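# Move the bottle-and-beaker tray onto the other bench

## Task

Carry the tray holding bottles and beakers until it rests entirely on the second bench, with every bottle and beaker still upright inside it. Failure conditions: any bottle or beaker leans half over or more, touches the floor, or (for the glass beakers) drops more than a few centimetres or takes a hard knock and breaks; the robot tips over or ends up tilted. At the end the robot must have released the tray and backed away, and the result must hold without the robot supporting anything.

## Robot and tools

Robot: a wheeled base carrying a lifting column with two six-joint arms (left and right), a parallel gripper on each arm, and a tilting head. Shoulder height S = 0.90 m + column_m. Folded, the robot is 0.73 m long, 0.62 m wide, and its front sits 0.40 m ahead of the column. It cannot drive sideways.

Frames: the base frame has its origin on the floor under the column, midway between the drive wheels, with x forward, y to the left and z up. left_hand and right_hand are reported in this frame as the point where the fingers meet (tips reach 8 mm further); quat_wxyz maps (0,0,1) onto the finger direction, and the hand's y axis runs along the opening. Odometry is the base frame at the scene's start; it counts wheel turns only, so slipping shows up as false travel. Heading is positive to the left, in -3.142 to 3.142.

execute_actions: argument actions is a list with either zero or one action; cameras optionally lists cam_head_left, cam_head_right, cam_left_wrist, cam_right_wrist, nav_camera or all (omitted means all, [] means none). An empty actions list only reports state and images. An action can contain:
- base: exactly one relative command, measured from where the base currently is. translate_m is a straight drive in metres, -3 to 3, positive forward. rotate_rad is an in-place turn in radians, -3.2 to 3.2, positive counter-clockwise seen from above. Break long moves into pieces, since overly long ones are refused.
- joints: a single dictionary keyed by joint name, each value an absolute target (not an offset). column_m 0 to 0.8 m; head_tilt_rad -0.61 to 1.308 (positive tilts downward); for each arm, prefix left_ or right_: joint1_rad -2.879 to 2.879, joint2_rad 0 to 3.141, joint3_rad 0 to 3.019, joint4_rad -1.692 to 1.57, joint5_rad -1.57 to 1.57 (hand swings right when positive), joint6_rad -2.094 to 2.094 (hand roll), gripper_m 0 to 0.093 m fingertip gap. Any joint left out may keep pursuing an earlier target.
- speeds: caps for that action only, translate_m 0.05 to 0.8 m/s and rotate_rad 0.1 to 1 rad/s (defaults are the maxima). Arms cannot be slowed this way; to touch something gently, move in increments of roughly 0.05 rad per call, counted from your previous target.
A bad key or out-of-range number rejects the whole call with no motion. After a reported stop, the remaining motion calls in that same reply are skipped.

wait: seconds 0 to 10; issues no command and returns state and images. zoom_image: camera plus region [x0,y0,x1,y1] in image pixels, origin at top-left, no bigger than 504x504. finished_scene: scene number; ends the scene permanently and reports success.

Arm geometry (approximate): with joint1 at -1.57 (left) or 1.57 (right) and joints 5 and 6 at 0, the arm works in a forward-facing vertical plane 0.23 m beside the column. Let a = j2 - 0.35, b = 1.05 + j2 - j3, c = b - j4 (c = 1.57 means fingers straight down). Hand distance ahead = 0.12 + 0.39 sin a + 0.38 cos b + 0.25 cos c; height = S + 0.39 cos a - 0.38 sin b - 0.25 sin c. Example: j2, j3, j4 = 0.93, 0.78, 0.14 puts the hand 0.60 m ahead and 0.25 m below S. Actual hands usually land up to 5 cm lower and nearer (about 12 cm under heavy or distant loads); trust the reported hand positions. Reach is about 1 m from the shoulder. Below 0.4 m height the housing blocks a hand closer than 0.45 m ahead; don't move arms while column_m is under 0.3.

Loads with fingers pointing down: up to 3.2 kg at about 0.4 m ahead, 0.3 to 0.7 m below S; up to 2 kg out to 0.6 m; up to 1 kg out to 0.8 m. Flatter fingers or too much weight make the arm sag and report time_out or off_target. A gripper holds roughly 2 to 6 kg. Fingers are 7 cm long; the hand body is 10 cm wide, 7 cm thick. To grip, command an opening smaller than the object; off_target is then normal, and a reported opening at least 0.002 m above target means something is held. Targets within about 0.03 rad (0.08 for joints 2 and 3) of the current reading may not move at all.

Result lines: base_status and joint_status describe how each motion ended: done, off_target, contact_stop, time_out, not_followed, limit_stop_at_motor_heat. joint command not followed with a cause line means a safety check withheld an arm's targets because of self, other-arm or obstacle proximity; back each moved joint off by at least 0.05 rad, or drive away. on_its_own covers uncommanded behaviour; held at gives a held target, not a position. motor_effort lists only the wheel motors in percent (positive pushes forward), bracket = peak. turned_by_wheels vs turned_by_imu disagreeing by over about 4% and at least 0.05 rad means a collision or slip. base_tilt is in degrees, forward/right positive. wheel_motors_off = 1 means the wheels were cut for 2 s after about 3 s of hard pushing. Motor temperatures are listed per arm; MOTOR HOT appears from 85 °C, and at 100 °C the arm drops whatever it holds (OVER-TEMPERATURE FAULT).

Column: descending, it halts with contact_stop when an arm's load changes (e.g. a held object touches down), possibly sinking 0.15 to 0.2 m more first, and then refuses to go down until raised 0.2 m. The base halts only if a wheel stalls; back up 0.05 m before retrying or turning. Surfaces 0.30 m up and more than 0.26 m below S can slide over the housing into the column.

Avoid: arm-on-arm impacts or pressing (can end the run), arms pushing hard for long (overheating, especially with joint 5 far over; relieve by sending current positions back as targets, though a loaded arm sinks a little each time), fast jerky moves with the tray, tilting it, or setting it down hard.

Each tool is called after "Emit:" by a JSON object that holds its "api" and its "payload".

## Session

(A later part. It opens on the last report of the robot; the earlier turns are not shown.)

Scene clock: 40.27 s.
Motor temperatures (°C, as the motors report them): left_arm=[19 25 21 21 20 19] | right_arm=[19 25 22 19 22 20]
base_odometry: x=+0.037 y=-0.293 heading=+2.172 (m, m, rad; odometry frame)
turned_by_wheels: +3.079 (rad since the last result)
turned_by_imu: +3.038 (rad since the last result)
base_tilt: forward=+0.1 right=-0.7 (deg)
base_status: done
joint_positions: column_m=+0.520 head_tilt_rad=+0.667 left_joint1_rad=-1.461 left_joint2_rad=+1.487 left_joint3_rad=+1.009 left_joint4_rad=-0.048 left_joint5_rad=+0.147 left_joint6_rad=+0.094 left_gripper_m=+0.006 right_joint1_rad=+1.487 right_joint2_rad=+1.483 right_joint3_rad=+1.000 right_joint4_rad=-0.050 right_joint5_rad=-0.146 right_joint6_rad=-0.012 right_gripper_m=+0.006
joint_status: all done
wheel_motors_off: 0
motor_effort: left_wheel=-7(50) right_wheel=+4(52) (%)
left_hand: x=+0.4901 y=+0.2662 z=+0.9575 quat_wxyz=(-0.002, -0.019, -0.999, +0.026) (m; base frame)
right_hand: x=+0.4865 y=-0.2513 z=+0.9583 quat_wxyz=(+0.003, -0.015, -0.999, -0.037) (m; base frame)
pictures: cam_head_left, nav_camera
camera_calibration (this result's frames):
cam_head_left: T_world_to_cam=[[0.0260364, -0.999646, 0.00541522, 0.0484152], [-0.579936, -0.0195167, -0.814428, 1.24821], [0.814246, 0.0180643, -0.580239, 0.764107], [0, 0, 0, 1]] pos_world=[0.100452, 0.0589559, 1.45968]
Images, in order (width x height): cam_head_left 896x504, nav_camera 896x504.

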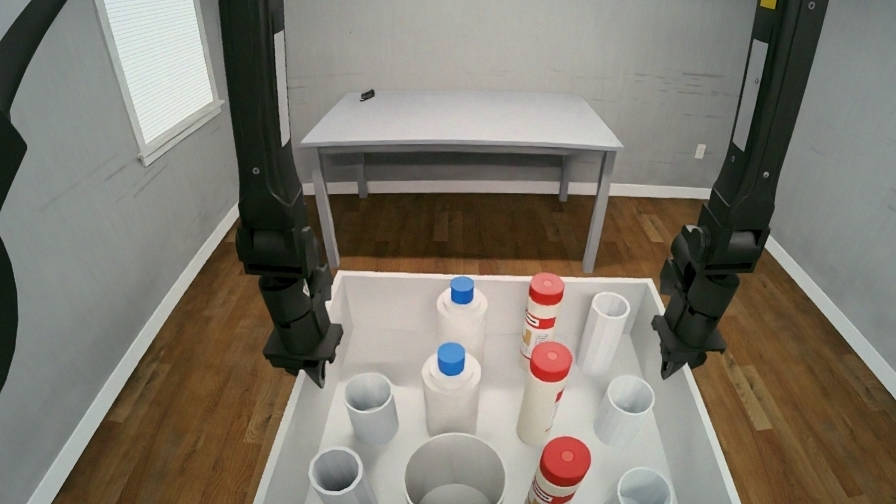

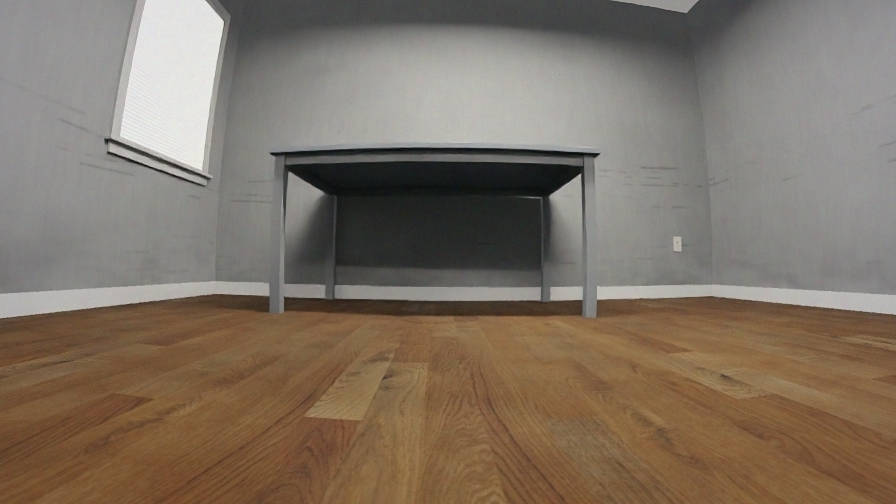

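Emit:
{"api": "execute_actions", "payload": {"actions": [{"base":{"translate_m":1.68},"speeds":{"translate_m":0.3},"joints":{"head_tilt_rad":1.2}}], "cameras": ["cam_head_left","cam_head_right","nav_camera"]}}

Scene clock: 47.50 s.
Motor temperatures (°C, as the motors report them): left_arm=[19 25 21 21 20 19] | right_arm=[19 25 22 19 22 20]
base_odometry: x=-0.913 y=+1.092 heading=+2.173 (m, m, rad; odometry frame)
turned_by_wheels: +0.001 (rad since the last result)
turned_by_imu: +0.005 (rad since the last result)
base_tilt: forward=+0.1 right=-0.7 (deg)
base_status: done
joint_positions: column_m=+0.520 head_tilt_rad=+1.198 left_joint1_rad=-1.461 left_joint2_rad=+1.489 left_joint3_rad=+1.016 left_joint4_rad=-0.047 left_joint5_rad=+0.149 left_joint6_rad=+0.094 left_gripper_m=+0.006 right_joint1_rad=+1.487 right_joint2_rad=+1.484 right_joint3_rad=+1.007 right_joint4_rad=-0.050 right_joint5_rad=-0.146 right_joint6_rad=-0.011 right_gripper_m=+0.006
joint_status: all done
wheel_motors_off: 0
motor_effort: left_wheel=+1(56) right_wheel=-2(47) (%)
left_hand: x=+0.4940 y=+0.2662 z=+0.9572 quat_wxyz=(-0.005, -0.020, -0.999, +0.027) (m; base frame)
right_hand: x=+0.4905 y=-0.2515 z=+0.9581 quat_wxyz=(+0.000, -0.015, -0.999, -0.037) (m; base frame)
pictures: cam_head_left, cam_head_right, nav_camera
camera_calibration (this result's frames):
cam_head_left: T_world_to_cam=[[0.0251954, -0.999646, -0.00850937, 0.0694259], [-0.912408, -0.0195167, -0.408815, 0.654033], [0.408505, 0.0180643, -0.912577, 1.28485], [0, 0, 0, 1]] pos_world=[0.0701274, 0.0589559, 1.4405]
cam_head_right: T_world_to_cam=[[0.0132635, -0.999523, -0.0278933, -0.00744638], [-0.90768, -0.000333402, -0.419662, 0.668369], [0.419452, 0.0308844, -0.907252, 1.28094], [0, 0, 0, 1]] pos_world=[0.0694699, -0.0467811, 1.44242]
Images, in order (width x height): cam_head_left 896x504, cam_head_right 896x504, nav_camera 896x504.

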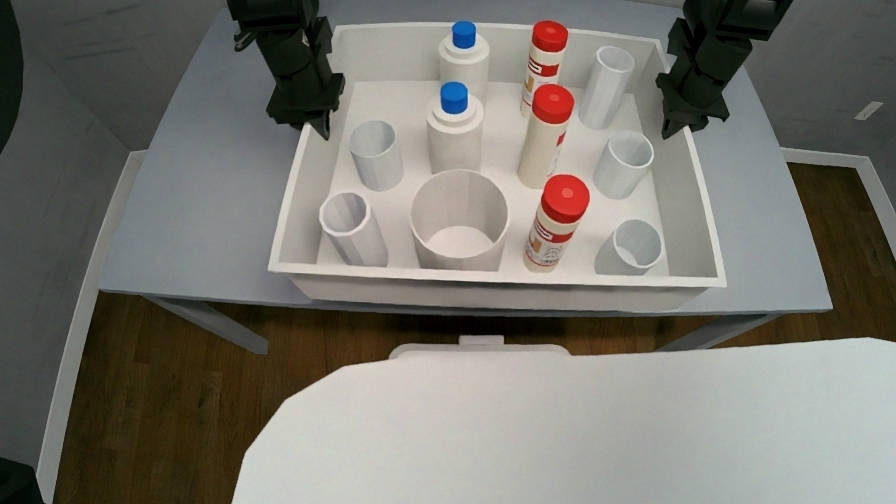

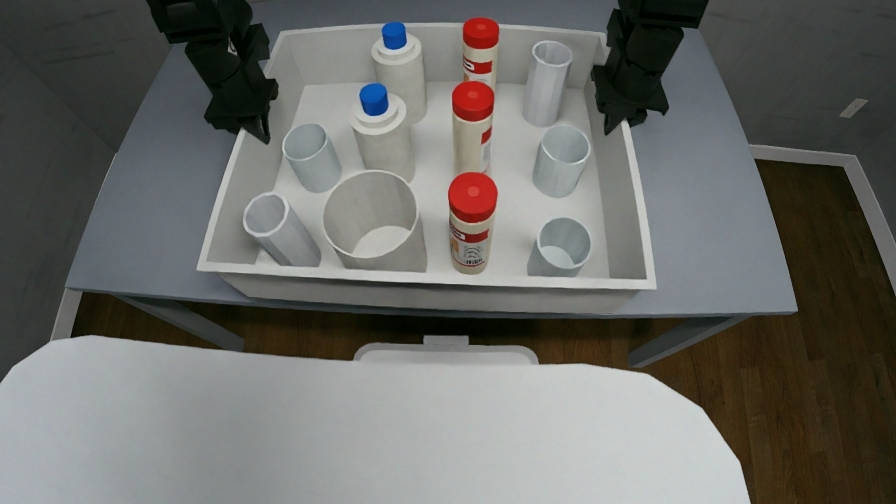

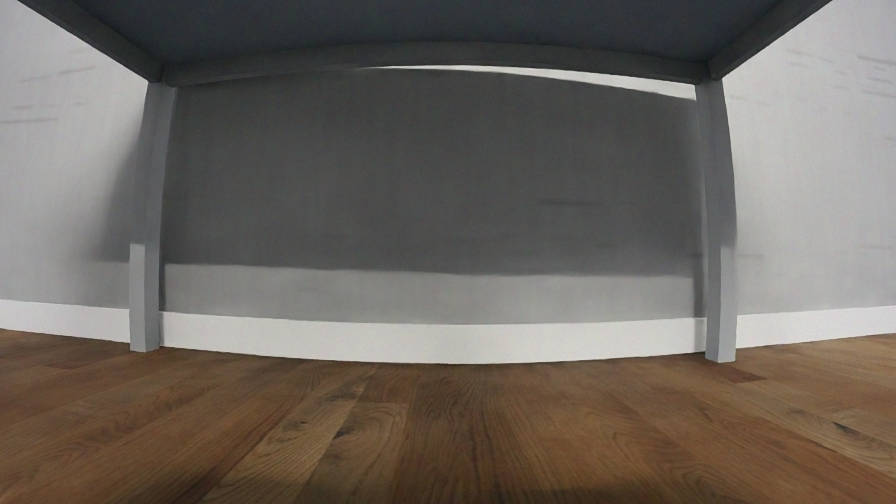

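Emit:
{"api": "execute_actions", "payload": {"actions": [{"base":{"translate_m":0.1},"speeds":{"translate_m":0.12},"joints":{"column_m":0.46}}], "cameras": []}}

Emit:
{"api": "execute_actions", "payload": {"actions": [{"joints":{"column_m":0.425}}], "cameras": []}}

Emit:
{"api": "execute_actions", "payload": {"actions": [{"joints":{"column_m":0.403}}], "cameras": ["cam_head_left"]}}

Scene clock: 50.00 s.
Motor temperatures (°C, as the motors report them): left_arm=[19 25 21 21 20 19] | right_arm=[19 25 22 19 22 20]
base_odometry: x=-0.970 y=+1.174 heading=+2.173 (m, m, rad; odometry frame)
turned_by_wheels: +0.001 (rad since the last result)
turned_by_imu: +0.001 (rad since the last result)
base_tilt: forward=+0.2 right=-0.6 (deg)
base_status: done
joint_positions: column_m=+0.460 head_tilt_rad=+1.198 left_joint1_rad=-1.461 left_joint2_rad=+1.490 left_joint3_rad=+1.017 left_joint4_rad=-0.047 left_joint5_rad=+0.149 left_joint6_rad=+0.094 left_gripper_m=+0.006 right_joint1_rad=+1.487 right_joint2_rad=+1.485 right_joint3_rad=+1.008 right_joint4_rad=-0.050 right_joint5_rad=-0.146 right_joint6_rad=-0.012 right_gripper_m=+0.006
joint_status: all done
wheel_motors_off: 0
motor_effort: left_wheel=+0(28) right_wheel=-2(28) (%)
left_hand: x=+0.4939 y=+0.2663 z=+0.8968 quat_wxyz=(-0.005, -0.020, -0.999, +0.027) (m; base frame)
right_hand: x=+0.4907 y=-0.2515 z=+0.8979 quat_wxyz=(+0.000, -0.015, -0.999, -0.037) (m; base frame)
pictures: none
No camera images: the call's "cameras" was empty. Leave "cameras" out to get every camera's image.

Scene clock: 51.03 s.
Motor temperatures (°C, as the motors report them): left_arm=[19 25 21 21 20 19] | right_arm=[19 25 22 19 22 20]
base_odometry: x=-0.970 y=+1.174 heading=+2.173 (m, m, rad; odometry frame)
turned_by_wheels: +0.000 (rad since the last result)
turned_by_imu: +0.000 (rad since the last result)
base_tilt: forward=+0.2 right=-0.6 (deg)
base_status: not commanded
joint_positions: column_m=+0.425 head_tilt_rad=+1.198 left_joint1_rad=-1.461 left_joint2_rad=+1.490 left_joint3_rad=+1.017 left_joint4_rad=-0.047 left_joint5_rad=+0.149 left_joint6_rad=+0.094 left_gripper_m=+0.006 right_joint1_rad=+1.487 right_joint2_rad=+1.485 right_joint3_rad=+1.008 right_joint4_rad=-0.050 right_joint5_rad=-0.146 right_joint6_rad=-0.012 right_gripper_m=+0.006
joint_status: all done
wheel_motors_off: 0
motor_effort: left_wheel=+0(3) right_wheel=-2(3) (%)
left_hand: x=+0.4939 y=+0.2663 z=+0.8618 quat_wxyz=(-0.005, -0.020, -0.999, +0.027) (m; base frame)
right_hand: x=+0.4907 y=-0.2515 z=+0.8629 quat_wxyz=(+0.000, -0.015, -0.999, -0.037) (m; base frame)
pictures: none
No camera images: the call's "cameras" was empty. Leave "cameras" out to get every camera's image.

Scene clock: 51.90 s.
Motor temperatures (°C, as the motors report them): left_arm=[19 25 21 21 20 19] | right_arm=[19 25 22 19 22 20]
base_odometry: x=-0.970 y=+1.174 heading=+2.173 (m, m, rad; odometry frame)
turned_by_wheels: +0.000 (rad since the last result)
turned_by_imu: +0.000 (rad since the last result)
base_tilt: forward=+0.2 right=-0.7 (deg)
base_status: not commanded
joint_positions: column_m=+0.403 head_tilt_rad=+1.198 left_joint1_rad=-1.461 left_joint2_rad=+1.486 left_joint3_rad=+1.015 left_joint4_rad=-0.055 left_joint5_rad=+0.148 left_joint6_rad=+0.094 left_gripper_m=+0.006 right_joint1_rad=+1.487 right_joint2_rad=+1.485 right_joint3_rad=+1.007 right_joint4_rad=-0.052 right_joint5_rad=-0.146 right_joint6_rad=-0.012 right_gripper_m=+0.006
joint_status: all done
wheel_motors_off: 0
motor_effort: left_wheel=+3(2) right_wheel=-2(3) (%)
left_hand: x=+0.4924 y=+0.2663 z=+0.8411 quat_wxyz=(-0.002, -0.019, -0.999, +0.026) (m; base frame)
right_hand: x=+0.4891 y=-0.2514 z=+0.8409 quat_wxyz=(+0.001, -0.016, -0.999, -0.037) (m; base frame)
pictures: cam_head_left
camera_calibration (this result's frames):
cam_head_left: T_world_to_cam=[[0.0251924, -0.999646, -0.00851838, 0.0684441], [-0.912554, -0.0195167, -0.408489, 0.60581], [0.408178, 0.0180643, -0.912723, 1.17842], [0, 0, 0, 1]] pos_world=[0.070104, 0.0589559, 1.32362]
Images, in order (width x height): cam_head_left 896x504.

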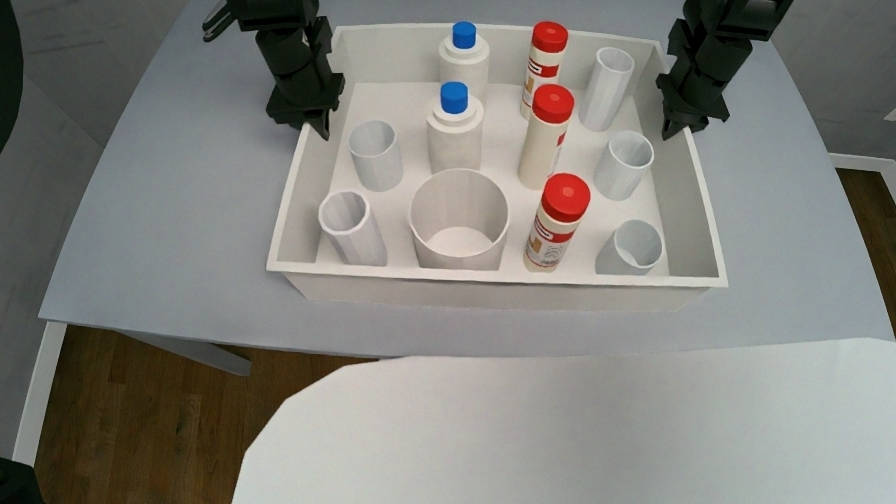

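Emit:
{"api": "execute_actions", "payload": {"actions": [{"joints":{"column_m":0.385}}], "cameras": []}}

Emit:
{"api": "execute_actions", "payload": {"actions": [{"joints":{"left_gripper_m":0.055,"right_gripper_m":0.055}}], "cameras": ["cam_left_wrist","cam_right_wrist"]}}

Scene clock: 53.30 s.
Motor temperatures (°C, as the motors report them): left_arm=[19 25 21 21 20 19] | right_arm=[19 25 22 19 22 20]
base_odometry: x=-0.970 y=+1.174 heading=+2.173 (m, m, rad; odometry frame)
turned_by_wheels: +0.000 (rad since the last result)
turned_by_imu: +0.000 (rad since the last result)
base_tilt: forward=+0.2 right=-0.6 (deg)
base_status: not commanded
joint_positions: column_m=+0.385 head_tilt_rad=+1.198 left_joint1_rad=-1.459 left_joint2_rad=+1.438 left_joint3_rad=+0.989 left_joint4_rad=-0.077 left_joint5_rad=+0.147 left_joint6_rad=+0.095 left_gripper_m=+0.006 right_joint1_rad=+1.485 right_joint2_rad=+1.437 right_joint3_rad=+0.981 right_joint4_rad=-0.073 right_joint5_rad=-0.147 right_joint6_rad=-0.012 right_gripper_m=+0.006
joint_status: all done
wheel_motors_off: 0
motor_effort: left_wheel=+4(5) right_wheel=-1(3) (%)
left_hand: x=+0.4927 y=+0.2660 z=+0.8403 quat_wxyz=(-0.002, -0.019, -1.000, +0.025) (m; base frame)
right_hand: x=+0.4896 y=-0.2513 z=+0.8397 quat_wxyz=(+0.001, -0.016, -0.999, -0.036) (m; base frame)
pictures: none
No camera images: the call's "cameras" was empty. Leave "cameras" out to get every camera's image.

Scene clock: 53.93 s.
Motor temperatures (°C, as the motors report them): left_arm=[19 25 21 21 20 19] | right_arm=[19 25 22 19 22 20]
base_odometry: x=-0.970 y=+1.174 heading=+2.173 (m, m, rad; odometry frame)
turned_by_wheels: +0.000 (rad since the last result)
turned_by_imu: +0.000 (rad since the last result)
base_tilt: forward=+0.1 right=-0.7 (deg)
base_status: not commanded
joint_positions: column_m=+0.385 head_tilt_rad=+1.198 left_joint1_rad=-1.460 left_joint2_rad=+1.437 left_joint3_rad=+1.004 left_joint4_rad=-0.066 left_joint5_rad=+0.143 left_joint6_rad=+0.095 left_gripper_m=+0.055 right_joint1_rad=+1.486 right_joint2_rad=+1.437 right_joint3_rad=+0.990 right_joint4_rad=-0.067 right_joint5_rad=-0.138 right_joint6_rad=-0.030 right_gripper_m=+0.055
joint_status: all done
wheel_motors_off: 0
motor_effort: left_wheel=+2(5) right_wheel=-3(3) (%)
left_hand: x=+0.5048 y=+0.2668 z=+0.8411 quat_wxyz=(-0.015, -0.021, -0.999, +0.022) (m; base frame)
right_hand: x=+0.4970 y=-0.2525 z=+0.8401 quat_wxyz=(-0.007, -0.006, -0.999, -0.032) (m; base frame)
pictures: cam_left_wrist, cam_right_wrist
camera_calibration (this result's frames):
cam_left_wrist: T_world_to_cam=[[-0.0344376, -0.998637, 0.0392115, 0.254143], [-0.828516, 0.0504686, 0.557687, -0.0593406], [-0.558906, -0.0132819, -0.829125, 1.10631], [0, 0, 0, 1]] pos_world=[0.577911, 0.271485, 0.940397]
cam_right_wrist: T_world_to_cam=[[-0.000761325, -0.997918, -0.0644974, -0.200793], [-0.818572, -0.0364257, 0.573248, -0.0791387], [-0.574404, 0.0532322, -0.816839, 1.10592], [0, 0, 0, 1]] pos_world=[0.570313, -0.262129, 0.935777]
Images, in order (width x height): cam_left_wrist 504x504, cam_right_wrist 504x504.

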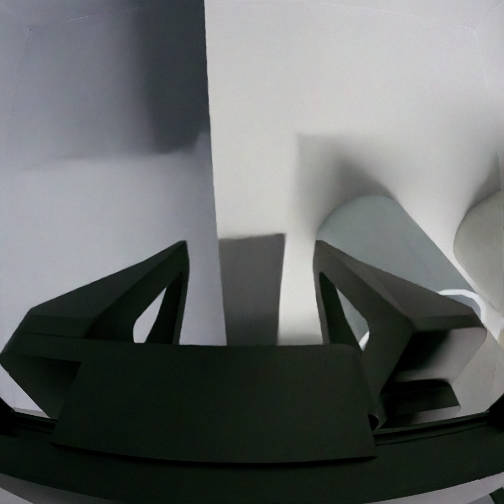

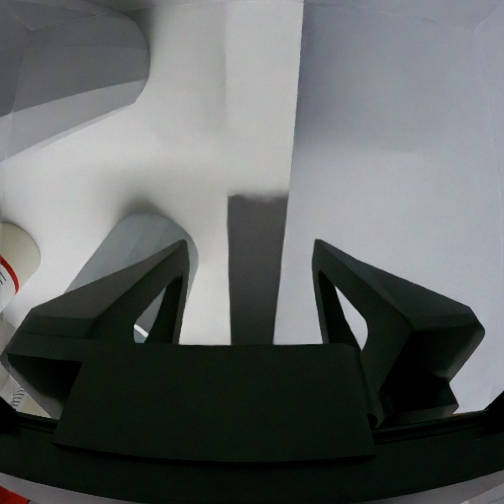

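Emit:
{"api": "execute_actions", "payload": {"actions": [{"joints":{"column_m":0.51}}], "cameras": []}}

Emit:
{"api": "execute_actions", "payload": {"actions": [{"base":{"translate_m":-0.7},"joints":{"head_tilt_rad":0.9}}], "cameras": ["cam_head_left"]}}

Scene clock: 56.73 s.
Motor temperatures (°C, as the motors report them): left_arm=[19 25 21 21 20 19] | right_arm=[19 25 22 19 22 20]
base_odometry: x=-0.970 y=+1.174 heading=+2.173 (m, m, rad; odometry frame)
turned_by_wheels: +0.000 (rad since the last result)
turned_by_imu: +0.001 (rad since the last result)
base_tilt: forward=+0.2 right=-0.6 (deg)
base_status: not commanded
joint_positions: column_m=+0.510 head_tilt_rad=+1.198 left_joint1_rad=-1.460 left_joint2_rad=+1.436 left_joint3_rad=+1.004 left_joint4_rad=-0.066 left_joint5_rad=+0.143 left_joint6_rad=+0.095 left_gripper_m=+0.055 right_joint1_rad=+1.486 right_joint2_rad=+1.435 right_joint3_rad=+0.990 right_joint4_rad=-0.067 right_joint5_rad=-0.138 right_joint6_rad=-0.031 right_gripper_m=+0.055
joint_status: all done
wheel_motors_off: 0
motor_effort: left_wheel=+3(2) right_wheel=-2(3) (%)
left_hand: x=+0.5053 y=+0.2668 z=+0.9664 quat_wxyz=(-0.015, -0.021, -0.999, +0.022) (m; base frame)
right_hand: x=+0.4978 y=-0.2525 z=+0.9657 quat_wxyz=(-0.008, -0.005, -0.999, -0.032) (m; base frame)
pictures: none
No camera images: the call's "cameras" was empty. Leave "cameras" out to get every camera's image.

Scene clock: 59.67 s.
Motor temperatures (°C, as the motors report them): left_arm=[19 25 21 21 20 19] | right_arm=[19 25 22 19 22 20]
base_odometry: x=-0.573 y=+0.598 heading=+2.175 (m, m, rad; odometry frame)
turned_by_wheels: +0.002 (rad since the last result)
turned_by_imu: +0.001 (rad since the last result)
base_tilt: forward=+0.2 right=-0.7 (deg)
base_status: done
joint_positions: column_m=+0.510 head_tilt_rad=+0.914 left_joint1_rad=-1.460 left_joint2_rad=+1.434 left_joint3_rad=+1.008 left_joint4_rad=-0.065 left_joint5_rad=+0.142 left_joint6_rad=+0.095 left_gripper_m=+0.055 right_joint1_rad=+1.486 right_joint2_rad=+1.432 right_joint3_rad=+0.996 right_joint4_rad=-0.065 right_joint5_rad=-0.138 right_joint6_rad=-0.031 right_gripper_m=+0.055
joint_status: all done
wheel_motors_off: 0
motor_effort: left_wheel=+2(58) right_wheel=-2(45) (%)
left_hand: x=+0.5093 y=+0.2668 z=+0.9674 quat_wxyz=(-0.019, -0.022, -0.999, +0.022) (m; base frame)
right_hand: x=+0.5031 y=-0.2522 z=+0.9668 quat_wxyz=(-0.013, -0.005, -0.999, -0.032) (m; base frame)
pictures: cam_head_left
camera_calibration (this result's frames):
cam_head_left: T_world_to_cam=[[0.0265701, -0.999646, -0.00111703, 0.0582141], [-0.761511, -0.0195167, -0.647858, 1.00002], [0.647607, 0.0180643, -0.76176, 1.03821], [0, 0, 0, 1]] pos_world=[0.0876218, 0.0589559, 1.4388]
Images, in order (width x height): cam_head_left 896x504.

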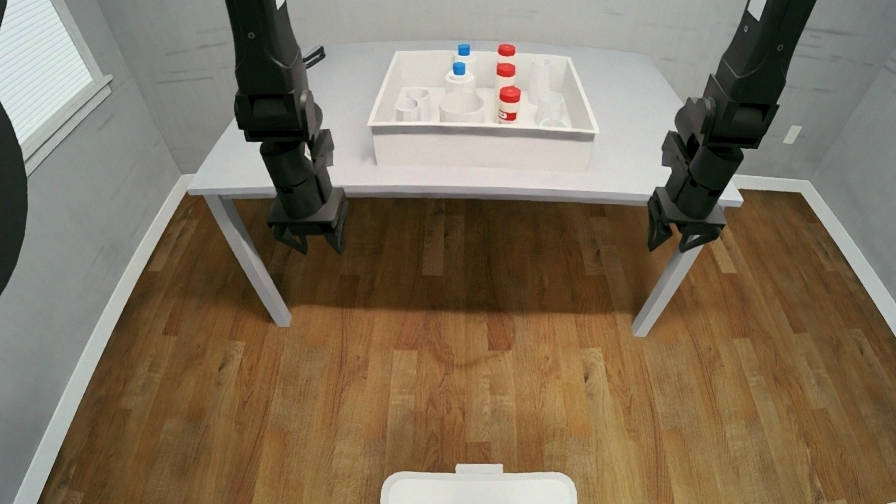

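Emit:
{"api": "zoom_image", "payload": {"camera": "cam_head_left", "region": [360, 30, 610, 190]}}

Region (360, 30, 610, 190) of cam_head_left's 896x504 image, scaled by 2.016, with more detail than that image has; it fills the top 323 rows of this view, and the rest is white.

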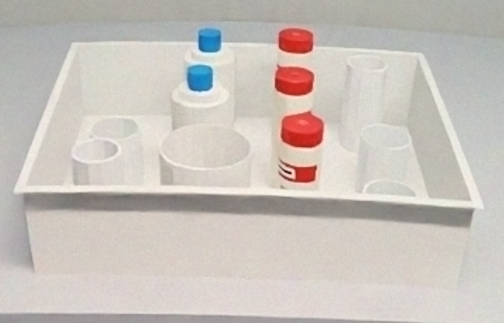

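Emit:
{"api": "finished_scene", "payload": {"scene": 2}}

The scene is finished: the task was done.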